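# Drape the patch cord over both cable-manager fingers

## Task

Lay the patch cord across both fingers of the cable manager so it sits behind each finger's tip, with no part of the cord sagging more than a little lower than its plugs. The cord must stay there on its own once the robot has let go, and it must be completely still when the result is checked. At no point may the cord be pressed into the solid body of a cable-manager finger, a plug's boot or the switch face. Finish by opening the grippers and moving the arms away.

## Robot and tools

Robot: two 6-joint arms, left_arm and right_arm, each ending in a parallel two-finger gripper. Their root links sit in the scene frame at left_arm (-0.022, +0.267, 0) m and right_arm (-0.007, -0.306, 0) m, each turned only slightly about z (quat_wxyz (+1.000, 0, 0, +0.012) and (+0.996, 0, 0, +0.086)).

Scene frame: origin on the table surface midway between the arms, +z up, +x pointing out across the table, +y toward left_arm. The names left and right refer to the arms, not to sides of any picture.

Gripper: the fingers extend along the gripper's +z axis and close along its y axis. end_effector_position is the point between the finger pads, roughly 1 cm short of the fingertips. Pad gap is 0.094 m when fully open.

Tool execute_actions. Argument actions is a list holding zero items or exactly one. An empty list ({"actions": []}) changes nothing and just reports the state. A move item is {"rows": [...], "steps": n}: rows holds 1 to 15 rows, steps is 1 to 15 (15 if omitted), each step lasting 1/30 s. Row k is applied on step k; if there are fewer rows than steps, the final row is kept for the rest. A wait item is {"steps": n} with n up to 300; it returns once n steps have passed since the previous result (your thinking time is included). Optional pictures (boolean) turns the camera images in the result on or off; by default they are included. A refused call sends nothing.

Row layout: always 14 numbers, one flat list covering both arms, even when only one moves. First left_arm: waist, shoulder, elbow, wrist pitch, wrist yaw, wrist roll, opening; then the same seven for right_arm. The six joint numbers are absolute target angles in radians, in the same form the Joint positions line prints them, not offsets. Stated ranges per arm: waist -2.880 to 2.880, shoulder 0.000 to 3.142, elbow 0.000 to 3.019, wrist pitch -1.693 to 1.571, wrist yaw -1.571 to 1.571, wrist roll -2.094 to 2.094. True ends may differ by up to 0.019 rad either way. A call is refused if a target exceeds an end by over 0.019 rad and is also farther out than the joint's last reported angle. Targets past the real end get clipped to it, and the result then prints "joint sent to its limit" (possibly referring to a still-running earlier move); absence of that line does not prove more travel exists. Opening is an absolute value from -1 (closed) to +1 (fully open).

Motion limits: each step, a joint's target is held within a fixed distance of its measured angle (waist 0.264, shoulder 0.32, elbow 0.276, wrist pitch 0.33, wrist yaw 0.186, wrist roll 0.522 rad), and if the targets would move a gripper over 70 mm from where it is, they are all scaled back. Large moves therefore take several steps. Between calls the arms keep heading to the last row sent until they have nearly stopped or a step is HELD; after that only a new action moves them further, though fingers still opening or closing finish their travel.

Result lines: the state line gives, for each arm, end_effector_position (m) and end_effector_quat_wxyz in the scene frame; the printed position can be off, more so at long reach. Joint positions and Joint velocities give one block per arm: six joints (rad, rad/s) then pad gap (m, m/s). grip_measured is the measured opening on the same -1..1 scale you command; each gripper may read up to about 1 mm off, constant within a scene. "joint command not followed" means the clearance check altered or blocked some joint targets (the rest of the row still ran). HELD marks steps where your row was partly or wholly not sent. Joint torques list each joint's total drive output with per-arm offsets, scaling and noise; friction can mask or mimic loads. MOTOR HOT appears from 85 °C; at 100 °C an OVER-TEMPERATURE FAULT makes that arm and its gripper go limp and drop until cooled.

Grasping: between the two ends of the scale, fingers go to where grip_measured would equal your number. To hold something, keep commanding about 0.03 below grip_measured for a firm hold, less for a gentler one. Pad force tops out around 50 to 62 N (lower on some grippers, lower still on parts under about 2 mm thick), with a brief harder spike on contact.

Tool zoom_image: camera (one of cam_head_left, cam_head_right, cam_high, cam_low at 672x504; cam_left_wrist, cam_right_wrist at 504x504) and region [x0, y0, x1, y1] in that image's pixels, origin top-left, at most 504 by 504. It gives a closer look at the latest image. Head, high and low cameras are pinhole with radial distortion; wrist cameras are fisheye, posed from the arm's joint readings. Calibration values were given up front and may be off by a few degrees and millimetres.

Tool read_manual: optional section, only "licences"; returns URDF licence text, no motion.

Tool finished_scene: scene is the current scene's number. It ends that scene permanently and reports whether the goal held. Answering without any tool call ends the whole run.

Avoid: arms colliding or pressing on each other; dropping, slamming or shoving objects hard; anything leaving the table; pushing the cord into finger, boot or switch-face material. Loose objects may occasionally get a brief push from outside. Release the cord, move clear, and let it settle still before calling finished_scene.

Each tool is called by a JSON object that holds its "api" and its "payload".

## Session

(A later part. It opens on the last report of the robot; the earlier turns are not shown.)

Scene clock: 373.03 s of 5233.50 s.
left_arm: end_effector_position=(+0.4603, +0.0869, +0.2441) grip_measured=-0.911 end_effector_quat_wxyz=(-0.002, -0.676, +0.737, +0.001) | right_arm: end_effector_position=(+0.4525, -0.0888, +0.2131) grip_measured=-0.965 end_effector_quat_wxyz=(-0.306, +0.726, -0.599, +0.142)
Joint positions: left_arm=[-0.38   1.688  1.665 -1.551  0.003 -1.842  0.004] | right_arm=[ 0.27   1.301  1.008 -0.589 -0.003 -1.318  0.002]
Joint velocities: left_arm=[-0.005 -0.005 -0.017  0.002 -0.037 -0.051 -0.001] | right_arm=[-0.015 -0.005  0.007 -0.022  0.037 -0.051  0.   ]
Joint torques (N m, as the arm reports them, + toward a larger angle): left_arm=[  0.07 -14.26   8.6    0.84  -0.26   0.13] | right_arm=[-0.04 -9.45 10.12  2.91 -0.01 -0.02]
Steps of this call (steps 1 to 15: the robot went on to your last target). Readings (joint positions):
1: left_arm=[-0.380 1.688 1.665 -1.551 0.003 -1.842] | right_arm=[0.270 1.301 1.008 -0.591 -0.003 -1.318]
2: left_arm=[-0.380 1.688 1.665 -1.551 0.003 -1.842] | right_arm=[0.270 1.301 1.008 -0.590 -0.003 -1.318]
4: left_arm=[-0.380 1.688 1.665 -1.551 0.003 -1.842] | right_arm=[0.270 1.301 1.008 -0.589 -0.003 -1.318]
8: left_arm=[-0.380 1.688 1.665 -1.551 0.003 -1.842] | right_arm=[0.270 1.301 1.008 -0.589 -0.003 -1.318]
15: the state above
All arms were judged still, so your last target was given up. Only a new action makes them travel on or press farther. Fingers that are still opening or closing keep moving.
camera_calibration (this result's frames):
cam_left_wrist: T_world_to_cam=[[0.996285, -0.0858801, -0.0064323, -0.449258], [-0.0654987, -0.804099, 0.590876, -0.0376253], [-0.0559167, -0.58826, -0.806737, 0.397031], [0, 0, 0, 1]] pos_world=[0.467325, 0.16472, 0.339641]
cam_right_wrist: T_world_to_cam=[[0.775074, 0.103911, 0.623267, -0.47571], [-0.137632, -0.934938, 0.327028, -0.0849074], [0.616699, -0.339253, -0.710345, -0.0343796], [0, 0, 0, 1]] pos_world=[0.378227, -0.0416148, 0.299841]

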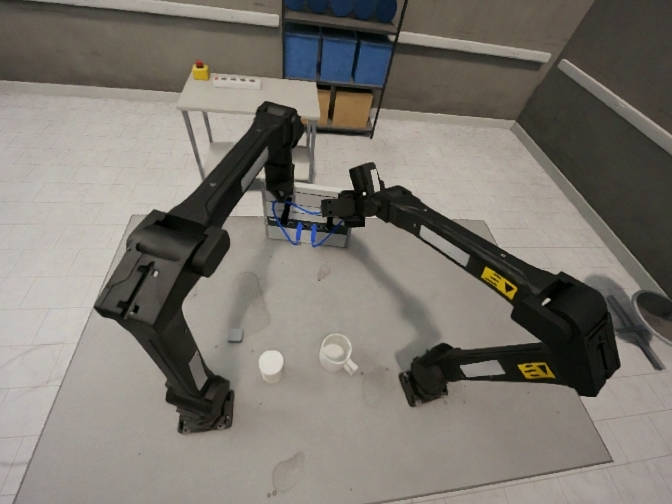

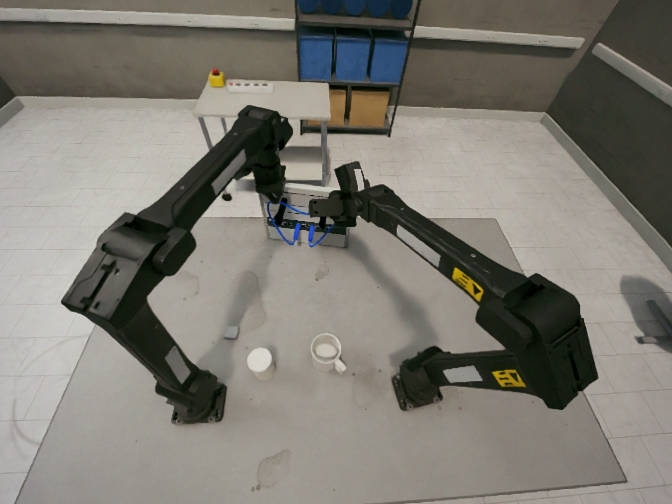

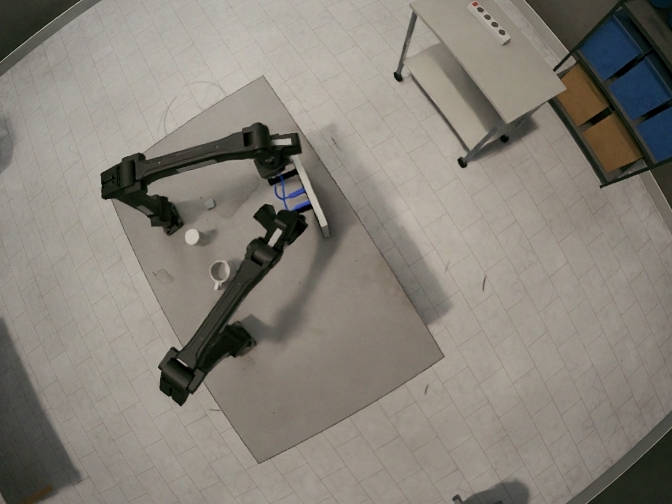

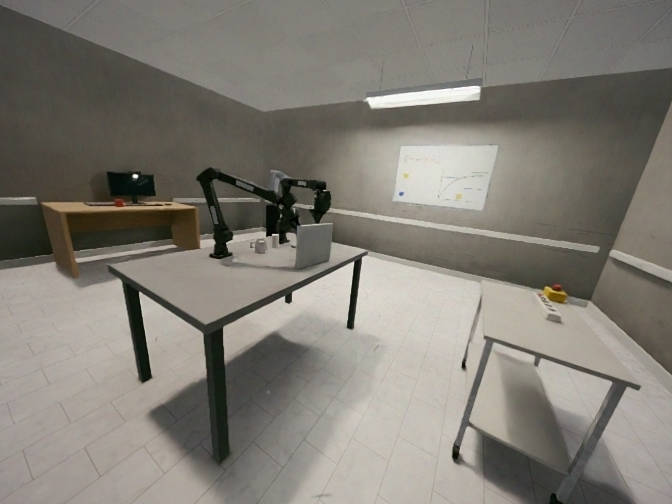

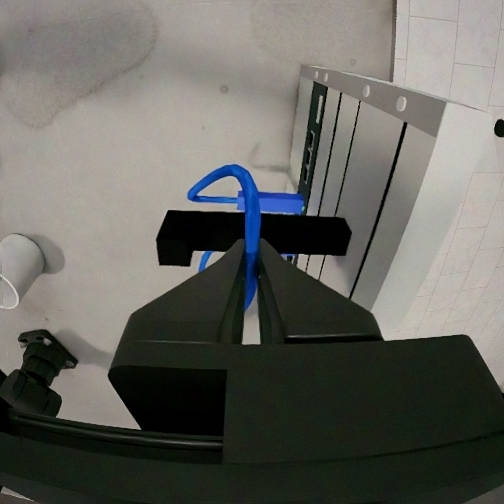

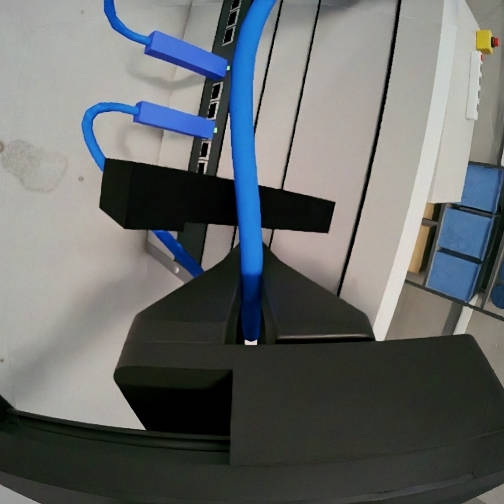

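Loosen right, then move left out.

{"api": "execute_actions", "payload": {"actions": [{"rows":[[-0.375,1.69,1.662,-1.535,0,-1.83,-1,0.265,1.305,1.0,-0.57,0,-1.33,-0.75]],"steps":12}], "pictures": false}}

{"api": "execute_actions", "payload": {"actions": [{"rows":[[-0.355,1.69,1.662,-1.535,0,-1.81,-1,0.265,1.305,1.0,-0.57,0,-1.33,-0.75],[-0.355,1.69,1.662,-1.535,0,-1.81,-1,0.265,1.305,1.0,-0.57,0,-1.33,-0.75],[-0.355,1.69,1.662,-1.535,0,-1.81,-1,0.265,1.305,1.0,-0.57,0,-1.33,-0.75],[-0.355,1.69,1.662,-1.535,0,-1.81,-1,0.265,1.305,1.0,-0.57,0,-1.33,-0.75],[-0.355,1.69,1.662,-1.535,0,-1.81,-1,0.265,1.305,1.0,-0.57,0,-1.33,-0.75],[-0.355,1.69,1.662,-1.535,0,-1.81,-1,0.265,1.305,1.0,-0.57,0,-1.33,-0.75],[-0.328,1.69,1.662,-1.535,0,-1.79,-1,0.265,1.305,1.0,-0.57,0,-1.33,-0.75]],"steps":15}], "pictures": false}}

{"api": "execute_actions", "payload": {"actions": [{"steps":15}]}}

Scene clock: 384.03 s of 5233.50 s.
left_arm: end_effector_position=(+0.4603, +0.0869, +0.2441) grip_measured=-0.911 end_effector_quat_wxyz=(-0.002, -0.676, +0.737, +0.001) | right_arm: end_effector_position=(+0.4525, -0.0889, +0.2131) grip_measured=-0.752 end_effector_quat_wxyz=(-0.306, +0.726, -0.599, +0.142)
Joint positions: left_arm=[-0.38   1.688  1.665 -1.551  0.003 -1.842  0.004] | right_arm=[ 0.27   1.301  1.008 -0.589 -0.002 -1.318  0.012]
Joint velocities: left_arm=[ 0.005 -0.015  0.002  0.002  0.007 -0.007  0.   ] | right_arm=[-0.005  0.005 -0.022 -0.002  0.007 -0.066  0.   ]
Joint torques (N m, as the arm reports them, + toward a larger angle): left_arm=[ -0.08 -14.44   8.61   0.88  -0.26   0.12] | right_arm=[  0.27 -10.07   9.81   2.61   0.01   0.03]
Steps of this call (steps 1 to 90: nothing new was sent; then 7.60 s passed at rest; steps 91 to 102: all 12 steps of this action). Readings (joint positions):
91: left_arm=[-0.380 1.688 1.665 -1.551 0.003 -1.842] | right_arm=[0.270 1.301 1.008 -0.589 -0.003 -1.318]
92: left_arm=[-0.380 1.688 1.665 -1.551 0.003 -1.842] | right_arm=[0.270 1.301 1.008 -0.589 -0.003 -1.318]
94: left_arm=[-0.380 1.688 1.665 -1.551 0.003 -1.842] | right_arm=[0.270 1.301 1.008 -0.589 -0.002 -1.318]
98: left_arm=[-0.380 1.688 1.665 -1.551 0.003 -1.842] | right_arm=[0.270 1.301 1.008 -0.589 -0.002 -1.318]
102: the state above

Scene clock: 384.53 s of 5233.50 s.
left_arm: end_effector_position=(+0.4670, +0.1062, +0.2441) grip_measured=-0.911 end_effector_quat_wxyz=(-0.002, -0.678, +0.735, +0.001) | right_arm: end_effector_position=(+0.4525, -0.0889, +0.2131) grip_measured=-0.752 end_effector_quat_wxyz=(-0.306, +0.726, -0.599, +0.142)
Joint positions: left_arm=[-0.34   1.688  1.665 -1.551  0.003 -1.806  0.004] | right_arm=[ 0.27   1.301  1.008 -0.589 -0.002 -1.318  0.012]
Joint velocities: left_arm=[ 0.005  0.005 -0.017 -0.022  0.066  0.051 -0.001] | right_arm=[-0.015 -0.015 -0.007  0.002  0.007 -0.051 -0.   ]
Joint torques (N m, as the arm reports them, + toward a larger angle): left_arm=[  0.5  -13.99   8.61   0.87  -0.26   0.13] | right_arm=[  0.86 -10.49  10.     2.61  -0.01   0.01]
Steps of this call (steps 1 to 15: all 15 steps of this action). Readings (joint positions):
1: left_arm=[-0.380 1.688 1.665 -1.551 0.003 -1.839] | right_arm=[0.270 1.301 1.008 -0.589 -0.002 -1.318]
2: left_arm=[-0.379 1.688 1.665 -1.551 0.003 -1.835] | right_arm=[0.270 1.301 1.008 -0.589 -0.002 -1.318]
4: left_arm=[-0.376 1.688 1.665 -1.551 0.003 -1.830] | right_arm=[0.270 1.301 1.008 -0.589 -0.002 -1.318]
8: left_arm=[-0.367 1.688 1.665 -1.551 0.003 -1.819] | right_arm=[0.270 1.301 1.008 -0.589 -0.002 -1.318]
15: the state above

Scene clock: 385.03 s of 5233.50 s.
left_arm: end_effector_position=(+0.4671, +0.1064, +0.2441) grip_measured=-0.911 end_effector_quat_wxyz=(-0.002, -0.677, +0.736, +0.001) | right_arm: end_effector_position=(+0.4525, -0.0889, +0.2131) grip_measured=-0.752 end_effector_quat_wxyz=(-0.306, +0.726, -0.599, +0.142)
Joint positions: left_arm=[-0.34   1.688  1.665 -1.551  0.003 -1.802  0.004] | right_arm=[ 0.27   1.301  1.008 -0.589 -0.002 -1.318  0.012]
Joint velocities: left_arm=[-0.005 -0.005  0.012  0.002 -0.022  0.051 -0.   ] | right_arm=[-0.005 -0.005 -0.007  0.012 -0.037 -0.037  0.   ]
Joint torques (N m, as the arm reports them, + toward a larger angle): left_arm=[  1.09 -14.29   8.62   0.87  -0.26   0.07] | right_arm=[ -0.32 -10.33  10.34   2.54  -0.01  -0.02]
Steps of this call (steps 1 to 15: the robot went on to your last target). Readings (joint positions):
1: left_arm=[-0.340 1.688 1.665 -1.551 0.003 -1.805] | right_arm=[0.270 1.301 1.008 -0.589 -0.002 -1.318]
2: left_arm=[-0.340 1.688 1.665 -1.551 0.003 -1.804] | right_arm=[0.270 1.301 1.008 -0.589 -0.002 -1.318]
4: left_arm=[-0.340 1.688 1.665 -1.551 0.003 -1.803] | right_arm=[0.270 1.301 1.008 -0.589 -0.002 -1.318]
8: left_arm=[-0.340 1.688 1.665 -1.551 0.003 -1.803] | right_arm=[0.270 1.301 1.008 -0.589 -0.002 -1.318]
15: the state above
All arms were judged still, so your last target was given up. Only a new action makes them travel on or press farther. Fingers that are still opening or closing keep moving.
camera_calibration (this result's frames):
cam_left_wrist: T_world_to_cam=[[0.996351, -0.0851205, -0.00633395, -0.454532], [-0.0649353, -0.804056, 0.590997, -0.0218352], [-0.0553989, -0.588429, -0.806649, 0.408609], [0, 0, 0, 1]] pos_world=[0.474092, 0.184191, 0.33963]
cam_right_wrist: T_world_to_cam=[[0.775021, 0.10389, 0.623337, -0.475719], [-0.1379, -0.934818, 0.32726, -0.0848763], [0.616706, -0.339592, -0.710177, -0.0344863], [0, 0, 0, 1]] pos_world=[0.378255, -0.0416329, 0.299818]

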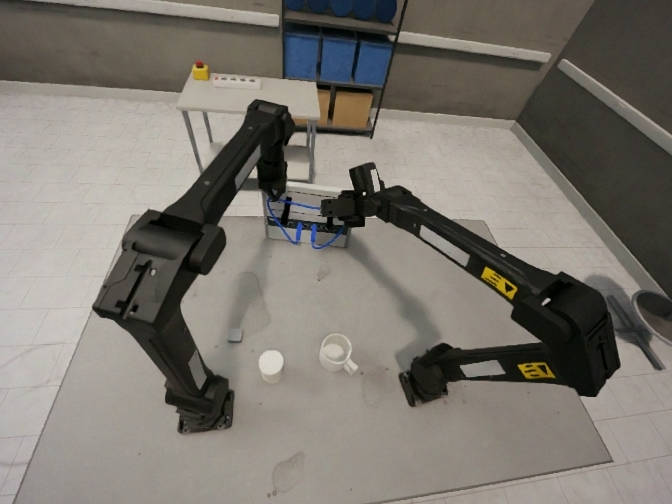

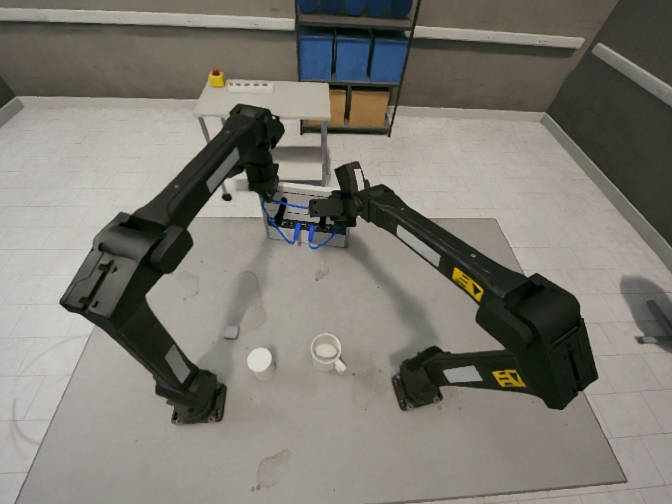

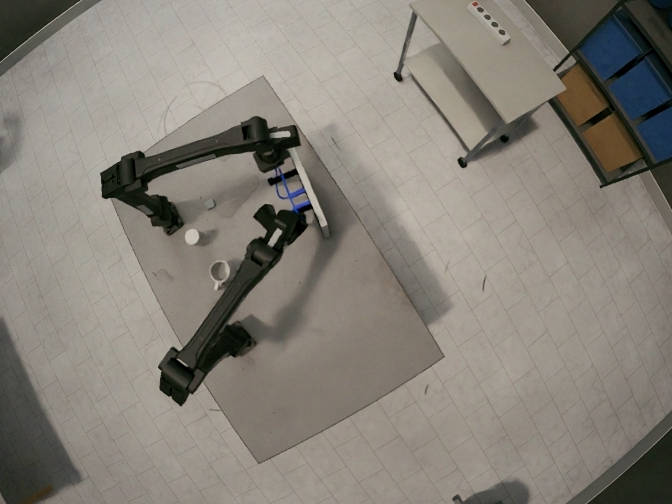

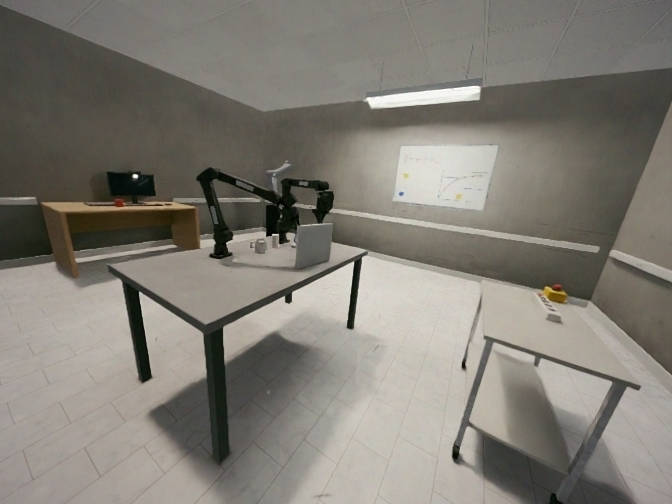

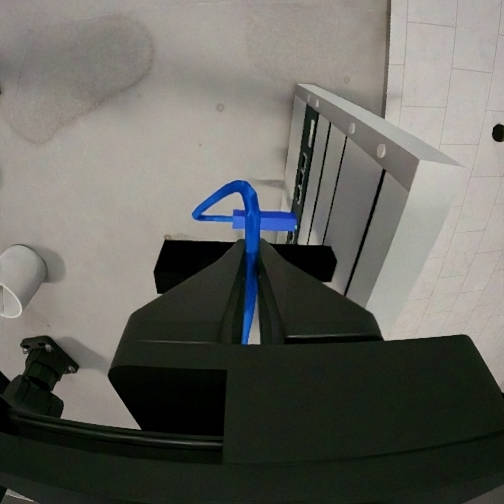

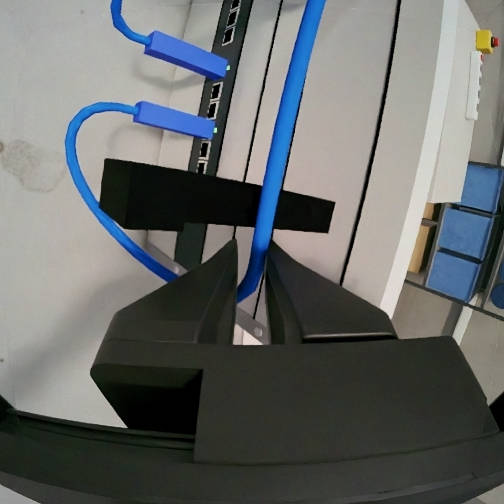

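Same as scene 1. Lower left and release.

{"api": "execute_actions", "payload": {"actions": [{"rows":[[-0.325,1.69,1.632,-1.505,0,-1.79,-1,0.265,1.305,1.0,-0.57,0,-1.33,-0.75],[-0.325,1.69,1.632,-1.505,0,-1.79,-1,0.265,1.305,1.0,-0.57,0,-1.33,-0.75],[-0.325,1.69,1.632,-1.505,0,-1.79,-1,0.265,1.305,1.0,-0.57,0,-1.33,-0.75],[-0.325,1.69,1.632,-1.505,0,-1.79,-1,0.265,1.305,1.0,-0.57,0,-1.33,-0.75],[-0.325,1.69,1.632,-1.505,0,-1.79,-1,0.265,1.305,1.0,-0.57,0,-1.33,-0.75],[-0.325,1.69,1.632,-1.505,0,-1.79,-1,0.265,1.305,1.0,-0.57,0,-1.33,-0.75],[-0.325,1.69,1.632,-1.505,0,-1.79,-1,0.265,1.305,1.0,-0.57,0,-1.33,-0.75],[-0.325,1.695,1.60,-1.468,0,-1.79,-1,0.265,1.305,1.0,-0.57,0,-1.33,-0.75]],"steps":15}], "pictures": false}}

{"api": "execute_actions", "payload": {"actions": [{"steps":10}], "pictures": false}}

{"api": "execute_actions", "payload": {"actions": [{"rows":[[-0.335,1.69,1.60,-1.47,0,-1.79,-0.75,0.265,1.305,1.0,-0.57,0,-1.33,-0.75]],"steps":15}], "pictures": false}}

{"api": "execute_actions", "payload": {"actions": [{"rows":[[-0.335,1.69,1.60,-1.47,0,-1.79,-0.4,0.265,1.305,1.0,-0.57,0,-1.33,-0.4]],"steps":15}]}}

Scene clock: 411.90 s of 5233.50 s.
left_arm: end_effector_position=(+0.4665, +0.1066, +0.2212) grip_measured=-0.911 end_effector_quat_wxyz=(-0.001, -0.677, +0.736, -0.002) | right_arm: end_effector_position=(+0.4525, -0.0889, +0.2131) grip_measured=-0.752 end_effector_quat_wxyz=(-0.306, +0.726, -0.599, +0.142)
Joint positions: left_arm=[-0.34   1.686  1.603 -1.485  0.003 -1.802  0.004] | right_arm=[ 0.27   1.301  1.008 -0.589 -0.002 -1.318  0.012]
Joint velocities: left_arm=[-0.005 -0.015  0.007  0.017  0.022 -0.095 -0.   ] | right_arm=[ 0.005 -0.015 -0.007 -0.002  0.037  0.007 -0.001]
Joint torques (N m, as the arm reports them, + toward a larger angle): left_arm=[  1.09 -13.67   8.61   0.66  -0.24   0.13] | right_arm=[ 0.08 -9.78 10.13  2.5   0.   -0.02]
Steps of this call (steps 1 to 90: nothing new was sent; then 23.37 s passed at rest; steps 91 to 105: all 15 steps of this action). Readings (joint positions):
91: left_arm=[-0.340 1.688 1.660 -1.543 0.003 -1.802] | right_arm=[0.270 1.301 1.008 -0.589 -0.002 -1.318]
92: left_arm=[-0.340 1.686 1.654 -1.534 0.003 -1.802] | right_arm=[0.270 1.301 1.008 -0.589 -0.002 -1.318]
94: left_arm=[-0.340 1.686 1.641 -1.525 0.003 -1.802] | right_arm=[0.270 1.301 1.008 -0.589 -0.002 -1.318]
98: left_arm=[-0.340 1.686 1.629 -1.513 0.003 -1.802] | right_arm=[0.270 1.301 1.008 -0.589 -0.002 -1.318]
105: the state above

Scene clock: 412.23 s of 5233.50 s.
left_arm: end_effector_position=(+0.4669, +0.1065, +0.2212) grip_measured=-0.911 end_effector_quat_wxyz=(-0.001, -0.677, +0.736, -0.002) | right_arm: end_effector_position=(+0.4525, -0.0889, +0.2131) grip_measured=-0.752 end_effector_quat_wxyz=(-0.306, +0.726, -0.599, +0.142)
Joint positions: left_arm=[-0.34   1.686  1.603 -1.484  0.003 -1.802  0.004] | right_arm=[ 0.27   1.301  1.008 -0.589 -0.002 -1.318  0.012]
Joint velocities: left_arm=[ 0.005 -0.005 -0.002  0.007  0.037 -0.066 -0.   ] | right_arm=[-0.005 -0.015 -0.002 -0.007 -0.081 -0.007  0.001]
Joint torques (N m, as the arm reports them, + toward a larger angle): left_arm=[  0.93 -13.19   8.77   0.86  -0.25   0.14] | right_arm=[  0.06 -10.47  10.12   2.68  -0.03   0.  ]
Steps of this call (steps 1 to 10: the robot went on to your last target). Readings (joint positions):
1: left_arm=[-0.340 1.686 1.603 -1.484 0.003 -1.802] | right_arm=[0.270 1.301 1.008 -0.589 -0.002 -1.318]
2: left_arm=[-0.340 1.686 1.603 -1.484 0.003 -1.802] | right_arm=[0.270 1.301 1.008 -0.589 -0.002 -1.318]
4: left_arm=[-0.340 1.686 1.603 -1.484 0.003 -1.802] | right_arm=[0.270 1.301 1.008 -0.589 -0.002 -1.318]
8: left_arm=[-0.340 1.686 1.603 -1.484 0.003 -1.802] | right_arm=[0.270 1.301 1.008 -0.589 -0.002 -1.318]
10: the state above

Scene clock: 412.73 s of 5233.50 s.
left_arm: end_effector_position=(+0.4669, +0.1065, +0.2212) grip_measured=-0.752 end_effector_quat_wxyz=(-0.000, -0.676, +0.737, -0.002) | right_arm: end_effector_position=(+0.4525, -0.0889, +0.2131) grip_measured=-0.752 end_effector_quat_wxyz=(-0.306, +0.726, -0.600, +0.142)
Joint positions: left_arm=[-0.34   1.686  1.603 -1.484  0.003 -1.802  0.012] | right_arm=[ 0.27   1.301  1.008 -0.589 -0.002 -1.318  0.012]
Joint velocities: left_arm=[ 0.015 -0.005  0.017 -0.007  0.007  0.022 -0.001] | right_arm=[-0.005 -0.005 -0.022 -0.007 -0.022  0.007 -0.   ]
Joint torques (N m, as the arm reports them, + toward a larger angle): left_arm=[ -0.43 -13.96   8.39   0.77  -0.24   0.14] | right_arm=[ 0.76 -9.82 10.21  2.68  0.01  0.  ]
Steps of this call (steps 1 to 15: all 15 steps of this action). Readings (joint positions):
1: left_arm=[-0.340 1.686 1.603 -1.484 0.003 -1.802] | right_arm=[0.270 1.301 1.008 -0.589 -0.002 -1.318]
2: left_arm=[-0.340 1.686 1.603 -1.484 0.003 -1.802] | right_arm=[0.270 1.301 1.008 -0.589 -0.002 -1.318]
4: left_arm=[-0.340 1.686 1.603 -1.484 0.003 -1.802] | right_arm=[0.270 1.301 1.008 -0.589 -0.002 -1.318]
8: left_arm=[-0.340 1.686 1.603 -1.484 0.003 -1.802] | right_arm=[0.270 1.301 1.008 -0.589 -0.002 -1.318]
15: the state above

Scene clock: 413.23 s of 5233.50 s.
left_arm: end_effector_position=(+0.4669, +0.1065, +0.2212) grip_measured=-0.402 end_effector_quat_wxyz=(-0.000, -0.676, +0.737, -0.002) | right_arm: end_effector_position=(+0.4525, -0.0889, +0.2131) grip_measured=-0.402 end_effector_quat_wxyz=(-0.306, +0.726, -0.599, +0.142)
Joint positions: left_arm=[-0.34   1.686  1.603 -1.484  0.003 -1.802  0.028] | right_arm=[ 0.27   1.301  1.008 -0.589 -0.002 -1.319  0.028]
Joint velocities: left_arm=[ 0.005 -0.015  0.007  0.012 -0.022 -0.022  0.   ] | right_arm=[ 0.005  0.005  0.002 -0.007  0.051  0.022 -0.   ]
Joint torques (N m, as the arm reports them, + toward a larger angle): left_arm=[  0.34 -13.98   8.61   0.82  -0.23   0.13] | right_arm=[ 0.32 -9.91  9.87  2.65  0.02  0.  ]
Steps of this call (steps 1 to 15: all 15 steps of this action). Readings (joint positions):
1: left_arm=[-0.340 1.686 1.603 -1.484 0.003 -1.802] | right_arm=[0.270 1.301 1.008 -0.589 -0.002 -1.318]
2: left_arm=[-0.340 1.686 1.603 -1.484 0.003 -1.802] | right_arm=[0.270 1.301 1.008 -0.589 -0.002 -1.318]
4: left_arm=[-0.340 1.686 1.603 -1.484 0.003 -1.802] | right_arm=[0.270 1.301 1.008 -0.589 -0.002 -1.318]
8: left_arm=[-0.340 1.686 1.603 -1.484 0.003 -1.802] | right_arm=[0.270 1.301 1.008 -0.589 -0.002 -1.319]
15: the state above
camera_calibration (this result's frames):
cam_left_wrist: T_world_to_cam=[[0.996305, -0.0858857, 0.000440848, -0.45585], [-0.0694803, -0.802957, 0.591973, -0.00640258], [-0.0504881, -0.589817, -0.805957, 0.387892], [0, 0, 0, 1]] pos_world=[0.473304, 0.184493, 0.316616]
cam_right_wrist: T_world_to_cam=[[0.774872, 0.104232, 0.623465, -0.475664], [-0.137927, -0.934666, 0.327682, -0.0849921], [0.616887, -0.339904, -0.70987, -0.0346989], [0, 0, 0, 1]] pos_world=[0.378261, -0.041654, 0.299778]

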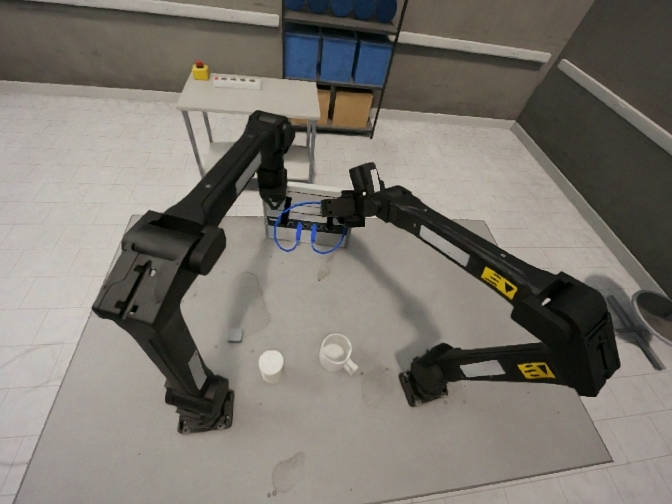

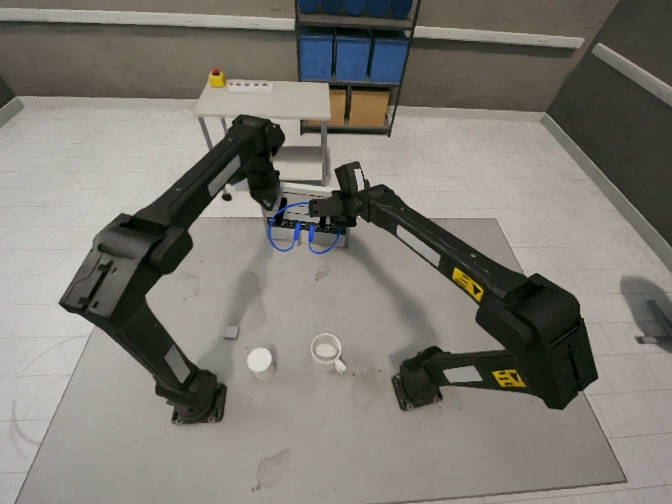

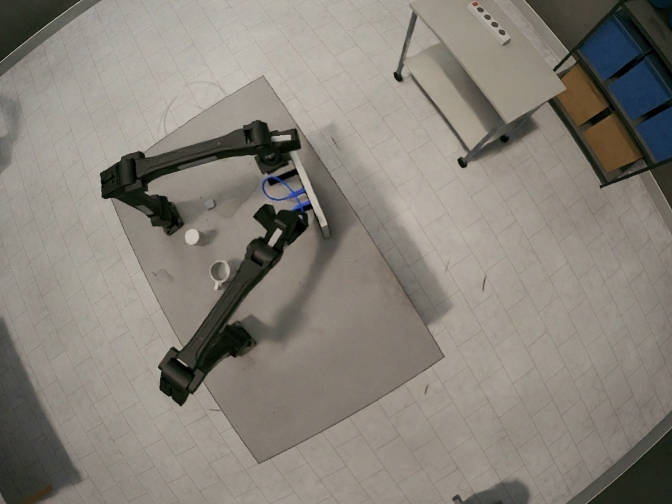

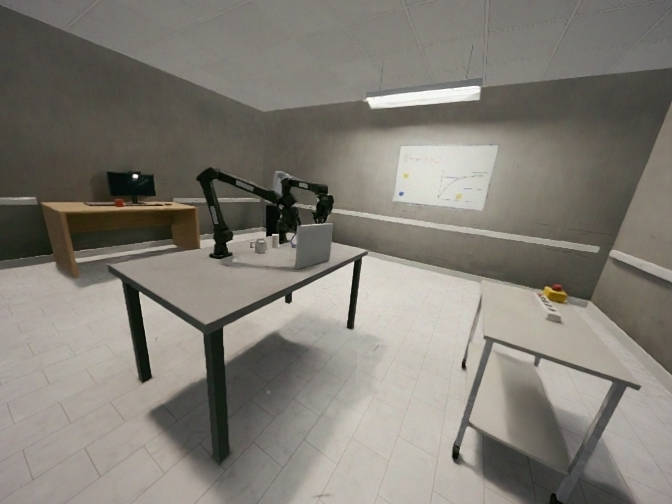

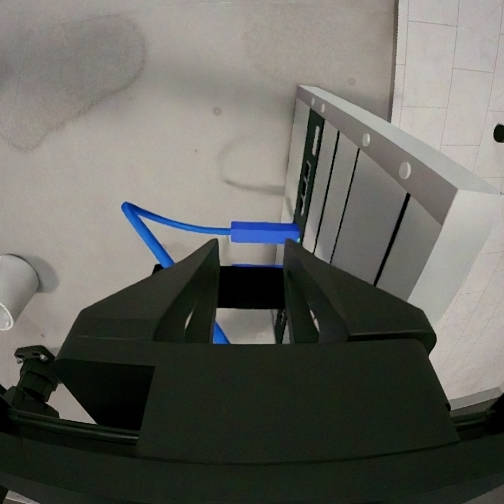

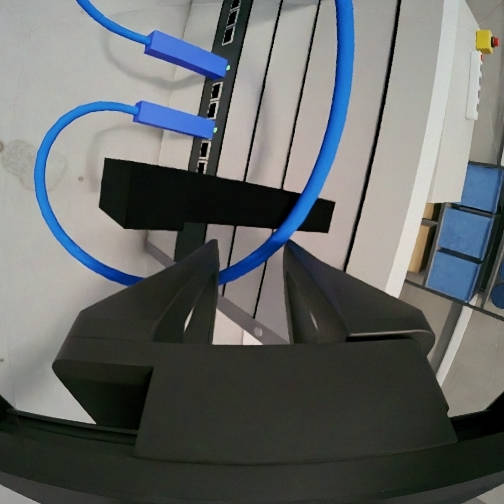

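{"api": "execute_actions", "payload": {"actions": []}}

Scene clock: 428.67 s of 5233.50 s.
left_arm: end_effector_position=(+0.4669, +0.1065, +0.2212) grip_measured=-0.402 end_effector_quat_wxyz=(-0.000, -0.676, +0.737, -0.002) | right_arm: end_effector_position=(+0.4525, -0.0889, +0.2131) grip_measured=-0.402 end_effector_quat_wxyz=(-0.306, +0.726, -0.599, +0.142)
Joint positions: left_arm=[-0.34   1.686  1.603 -1.484  0.003 -1.802  0.028] | right_arm=[ 0.27   1.301  1.008 -0.589 -0.002 -1.319  0.028]
Joint velocities: left_arm=[-0.015 -0.005  0.002 -0.022  0.037 -0.007 -0.001] | right_arm=[-0.005 -0.005 -0.007 -0.002  0.066 -0.007 -0.001]
Joint torques (N m, as the arm reports them, + toward a larger angle): left_arm=[  0.21 -14.17   8.63   0.77  -0.25   0.11] | right_arm=[  0.19 -10.19  10.04   2.65  -0.03   0.01]
Steps of this call (steps 1 to 15: the robot went on to your last target; steps 16 to 110: nothing new was sent; then 11.77 s passed at rest). Readings (joint positions):
1: left_arm=[-0.340 1.686 1.603 -1.484 0.003 -1.802] | right_arm=[0.270 1.301 1.008 -0.589 -0.002 -1.319]
2: left_arm=[-0.340 1.686 1.603 -1.484 0.003 -1.802] | right_arm=[0.270 1.301 1.008 -0.589 -0.002 -1.319]
4: left_arm=[-0.340 1.686 1.603 -1.484 0.003 -1.802] | right_arm=[0.270 1.301 1.008 -0.589 -0.002 -1.319]
8: left_arm=[-0.340 1.686 1.603 -1.484 0.003 -1.802] | right_arm=[0.270 1.301 1.008 -0.589 -0.002 -1.319]
110: the state above
All arms were judged still, so your last target was given up. Only a new action makes them travel on or press farther. Fingers that are still opening or closing keep moving.
camera_calibration (this result's frames):
cam_left_wrist: T_world_to_cam=[[0.996305, -0.0858857, 0.000440848, -0.45585], [-0.0694803, -0.802957, 0.591973, -0.00640258], [-0.0504881, -0.589817, -0.805957, 0.387892], [0, 0, 0, 1]] pos_world=[0.473304, 0.184493, 0.316616]
cam_right_wrist: T_world_to_cam=[[0.774872, 0.104232, 0.623465, -0.475664], [-0.137927, -0.934666, 0.327682, -0.0849921], [0.616887, -0.339904, -0.70987, -0.0346989], [0, 0, 0, 1]] pos_world=[0.378261, -0.041654, 0.299778]

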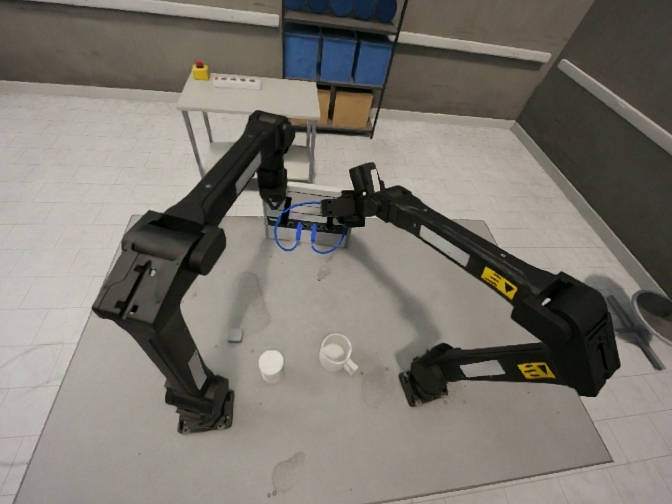

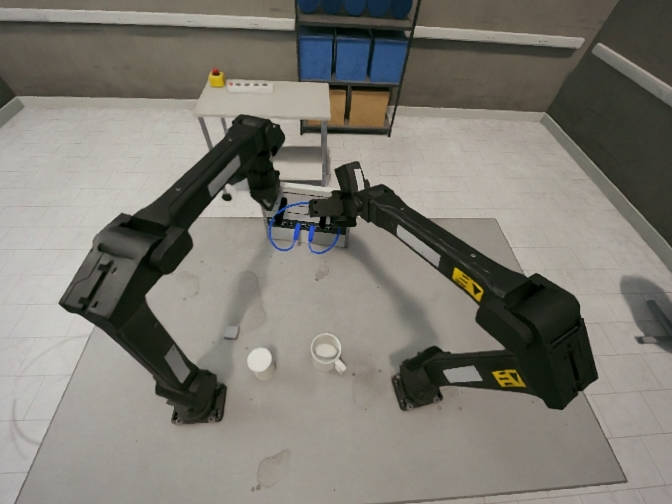

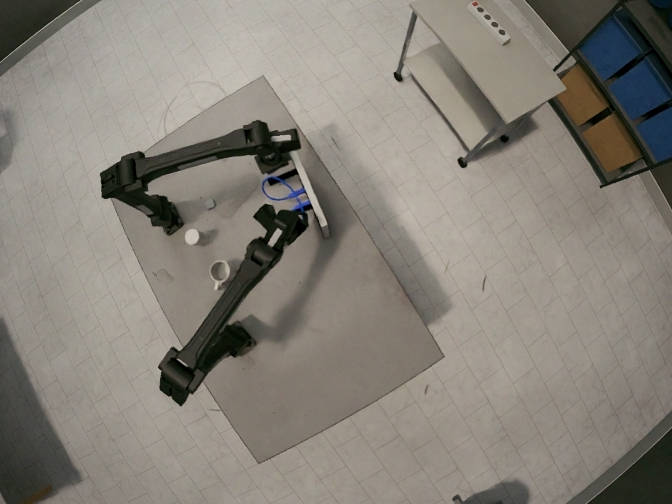

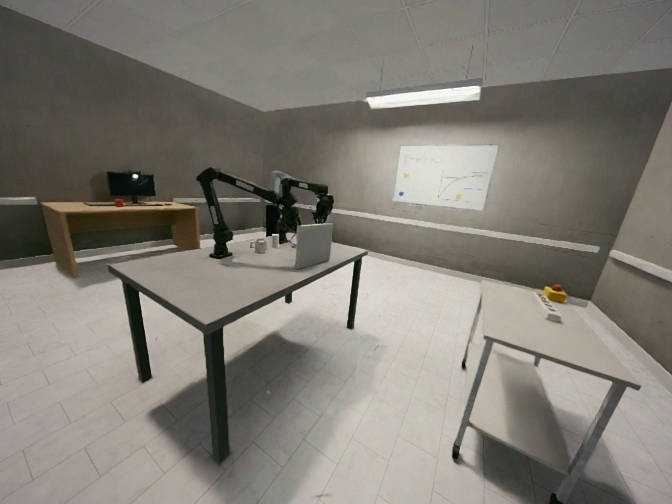

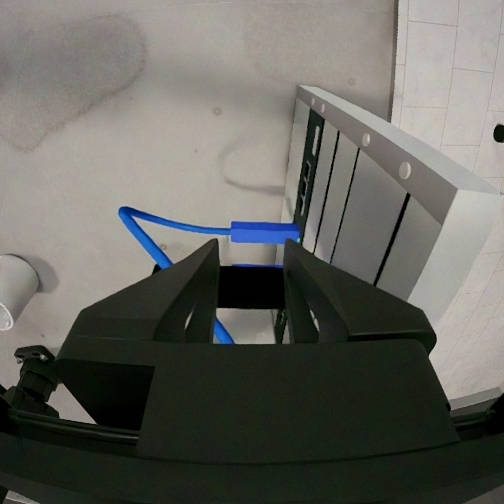

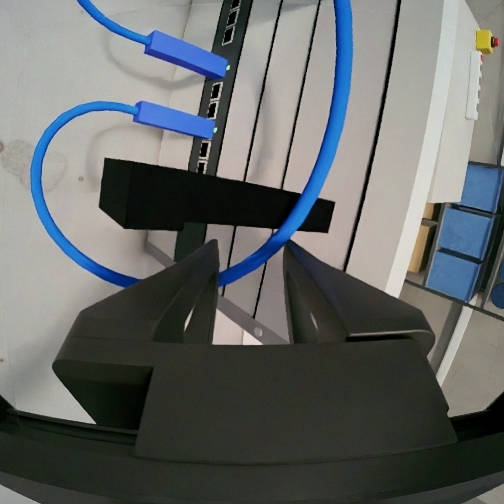

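{"api": "execute_actions", "payload": {"actions": [{"rows":[[-0.28,1.69,1.80,-1.6,0,-1.80,-0.4,0.225,1.22,1.11,-0.65,0,-1.33,-0.4]],"steps":15}], "pictures": false}}

{"api": "execute_actions", "payload": {"actions": [{"rows":[[0.0,1.4,1.6,-1.6,0,-1.80,-0.4,0.0,1.0,1.0,-0.6,0,-1.33,-0.4]],"steps":15}], "pictures": false}}

{"api": "execute_actions", "payload": {"actions": [{"steps":90}]}}

{"api": "zoom_image", "payload": {"camera": "cam_head_left", "region": [240, 160, 370, 260]}}

{"api": "zoom_image", "payload": {"camera": "cam_high", "region": [240, 140, 360, 240]}}

Scene clock: 437.50 s of 5233.50 s.
left_arm: end_effector_position=(+0.4887, +0.1327, +0.2875) grip_measured=-0.402 end_effector_quat_wxyz=(-0.017, +0.698, -0.716, +0.030) | right_arm: end_effector_position=(+0.4560, -0.1125, +0.2635) grip_measured=-0.402 end_effector_quat_wxyz=(-0.332, +0.703, -0.608, +0.164)
Joint positions: left_arm=[-0.281  1.679  1.766 -1.587  0.001 -1.802  0.028] | right_arm=[ 0.225  1.224  1.045 -0.634 -0.001 -1.319  0.028]
Joint velocities: left_arm=[-0.015  0.015  0.002 -0.007 -0.007  0.066 -0.001] | right_arm=[-0.005 -0.024 -0.017 -0.037 -0.037 -0.007  0.001]
Joint torques (N m, as the arm reports them, + toward a larger angle): left_arm=[ -0.05 -13.54  11.61  -0.07  -0.17   0.05] | right_arm=[ 0.65 -9.91 16.71  1.28 -0.03  0.01]
Steps of this call (steps 1 to 90: nothing new was sent; then 5.33 s passed at rest; steps 91 to 105: all 15 steps of this action). Readings (joint positions):
91: left_arm=[-0.338 1.689 1.618 -1.506 0.003 -1.802] | right_arm=[0.267 1.298 1.009 -0.597 -0.002 -1.319]
92: left_arm=[-0.334 1.698 1.647 -1.537 0.003 -1.802] | right_arm=[0.262 1.293 1.009 -0.608 -0.002 -1.319]
94: left_arm=[-0.319 1.705 1.707 -1.569 0.003 -1.802] | right_arm=[0.247 1.274 1.010 -0.624 -0.002 -1.319]
98: left_arm=[-0.287 1.688 1.764 -1.581 0.002 -1.802] | right_arm=[0.225 1.238 1.026 -0.634 -0.001 -1.319]
105: the state above

Scene clock: 438.00 s of 5233.50 s.
left_arm: end_effector_position=(+0.4136, +0.2906, +0.3680) grip_measured=-0.402 end_effector_quat_wxyz=(-0.074, +0.795, -0.596, +0.086) | right_arm: end_effector_position=(+0.4367, -0.2326, +0.3612) grip_measured=-0.402 end_effector_quat_wxyz=(+0.398, -0.595, +0.649, -0.259)
Joint positions: left_arm=[ 0.029  1.363  1.608 -1.589 -0.003 -1.802  0.028] | right_arm=[-0.006  0.967  1.007 -0.622  0.002 -1.319  0.028]
Joint velocities: left_arm=[-0.132 -0.181 -0.007 -0.012 -0.022  0.022 -0.   ] | right_arm=[ 0.073  0.112 -0.007  0.002  0.037  0.037 -0.001]
Joint torques (N m, as the arm reports them, + toward a larger angle): left_arm=[-2.28 -6.27  8.64  0.41 -0.02  0.05] | right_arm=[ 1.23 -4.67 10.77  3.06 -0.15  0.09]
Steps of this call (steps 1 to 15: all 15 steps of this action). Readings (joint positions):
1: left_arm=[-0.275 1.670 1.754 -1.585 0.003 -1.802] | right_arm=[0.215 1.217 1.043 -0.634 -0.005 -1.319]
2: left_arm=[-0.266 1.653 1.729 -1.584 0.003 -1.802] | right_arm=[0.196 1.205 1.036 -0.634 -0.006 -1.319]
4: left_arm=[-0.227 1.610 1.682 -1.584 0.003 -1.802] | right_arm=[0.130 1.161 1.020 -0.634 -0.006 -1.319]
8: left_arm=[-0.099 1.505 1.624 -1.584 0.003 -1.802] | right_arm=[-0.006 1.043 1.007 -0.631 0.003 -1.319]
15: the state above

Scene clock: 441.00 s of 5233.50 s.
left_arm: end_effector_position=(+0.4208, +0.2827, +0.3520) grip_measured=-0.402 end_effector_quat_wxyz=(-0.061, +0.791, -0.605, +0.072) | right_arm: end_effector_position=(+0.4427, -0.2306, +0.3492) grip_measured=-0.402 end_effector_quat_wxyz=(+0.388, -0.600, +0.653, -0.252)
Joint positions: left_arm=[ 0.01   1.397  1.603 -1.589 -0.003 -1.802  0.028] | right_arm=[-0.004  0.995  1.007 -0.622  0.002 -1.319  0.028]
Joint velocities: left_arm=[ 0.005 -0.005  0.007  0.002 -0.022  0.081 -0.   ] | right_arm=[-0.024 -0.005  0.002 -0.007  0.051  0.007 -0.001]
Joint torques (N m, as the arm reports them, + toward a larger angle): left_arm=[-1.14 -9.89  8.71  0.2  -0.05  0.05] | right_arm=[ 0.47 -6.98 10.93  2.9  -0.12  0.02]
Steps of this call (steps 1 to 30: the robot went on to your last target; steps 31 to 90: nothing new was sent). Readings (joint positions):
1: left_arm=[0.025 1.360 1.608 -1.589 -0.003 -1.802] | right_arm=[-0.005 0.971 1.007 -0.622 0.002 -1.319]
2: left_arm=[0.020 1.360 1.608 -1.589 -0.003 -1.802] | right_arm=[-0.004 0.977 1.007 -0.622 0.002 -1.319]
4: left_arm=[0.014 1.369 1.608 -1.589 -0.003 -1.802] | right_arm=[-0.004 0.987 1.007 -0.622 0.002 -1.319]
8: left_arm=[0.010 1.390 1.607 -1.589 -0.003 -1.802] | right_arm=[-0.004 0.995 1.007 -0.622 0.002 -1.319]
90: the state above
All arms were judged still, so your last target was given up. Only a new action makes them travel on or press farther. Fingers that are still opening or closing keep moving.
camera_calibration (this result's frames):
cam_left_wrist: T_world_to_cam=[[0.948405, 0.260939, 0.180107, -0.536016], [0.0999771, -0.785192, 0.611128, -0.0287238], [0.300886, -0.561591, -0.770768, 0.426677], [0, 0, 0, 1]] pos_world=[0.382851, 0.356932, 0.442963]
cam_right_wrist: T_world_to_cam=[[0.58043, -0.141409, 0.801938, -0.570968], [-0.455881, -0.872442, 0.176118, -0.0552679], [0.67474, -0.467812, -0.570857, -0.0838469], [0, 0, 0, 1]] pos_world=[0.362786, -0.168183, 0.41975]

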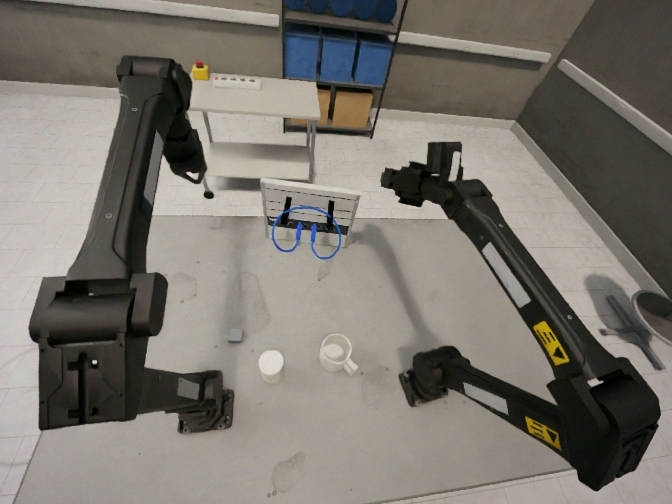

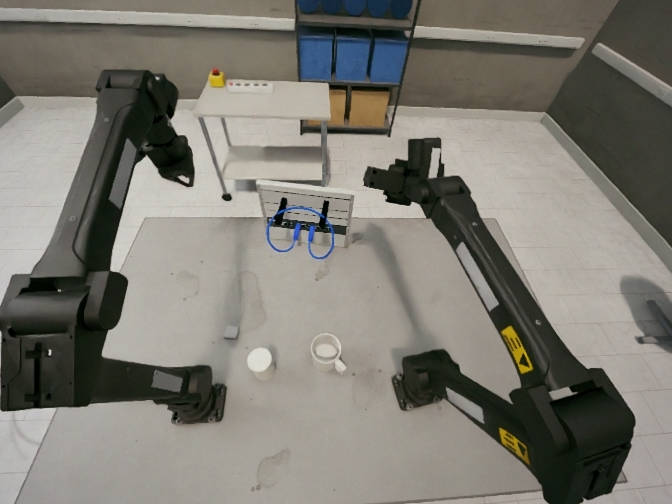

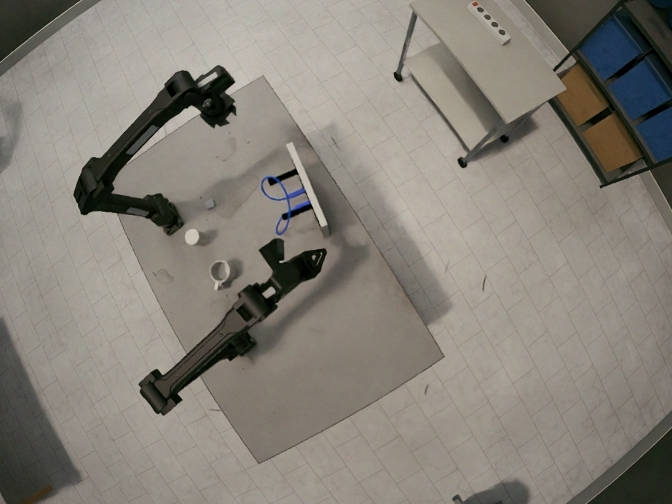

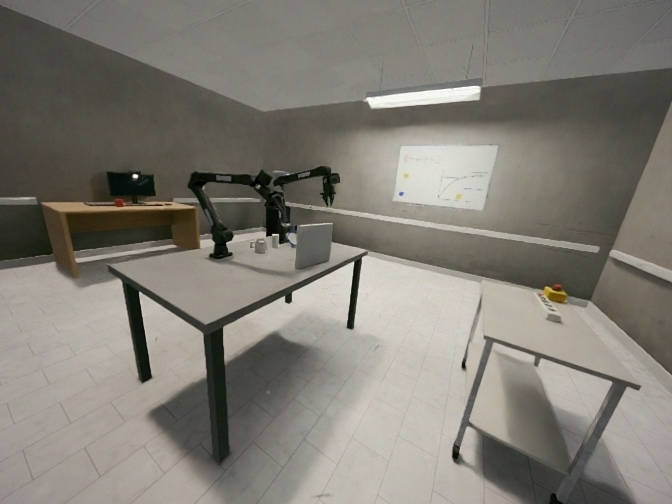

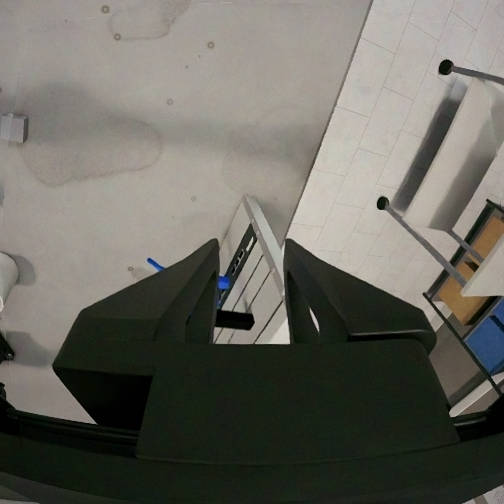

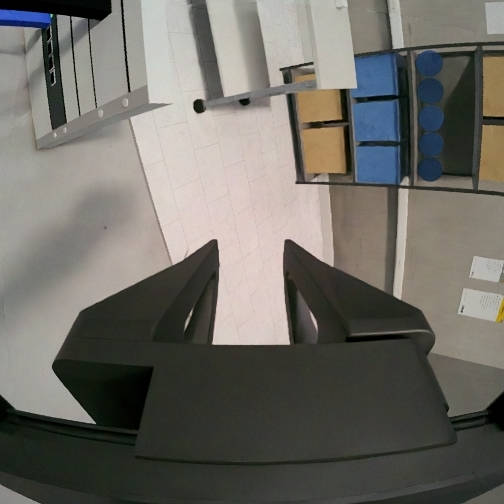

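Region (240, 160, 370, 260) of cam_head_left's 672x504 image, scaled by 3.877, with more detail than that image has; it fills the top 388 rows of this view, and the rest is white.

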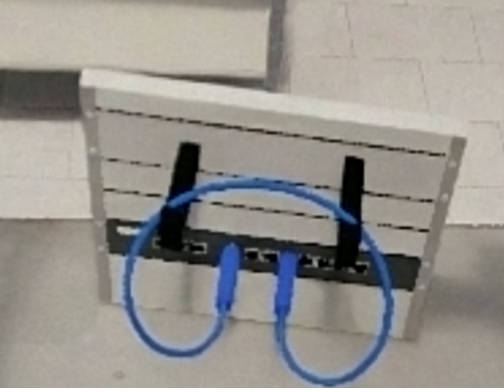

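Region (240, 140, 360, 240) of cam_high's 672x504 image, scaled by 4.200, with more detail than that image has.

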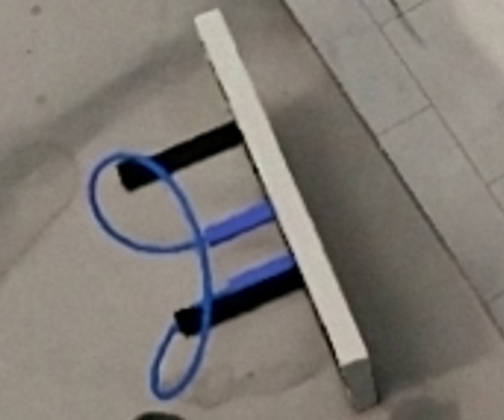

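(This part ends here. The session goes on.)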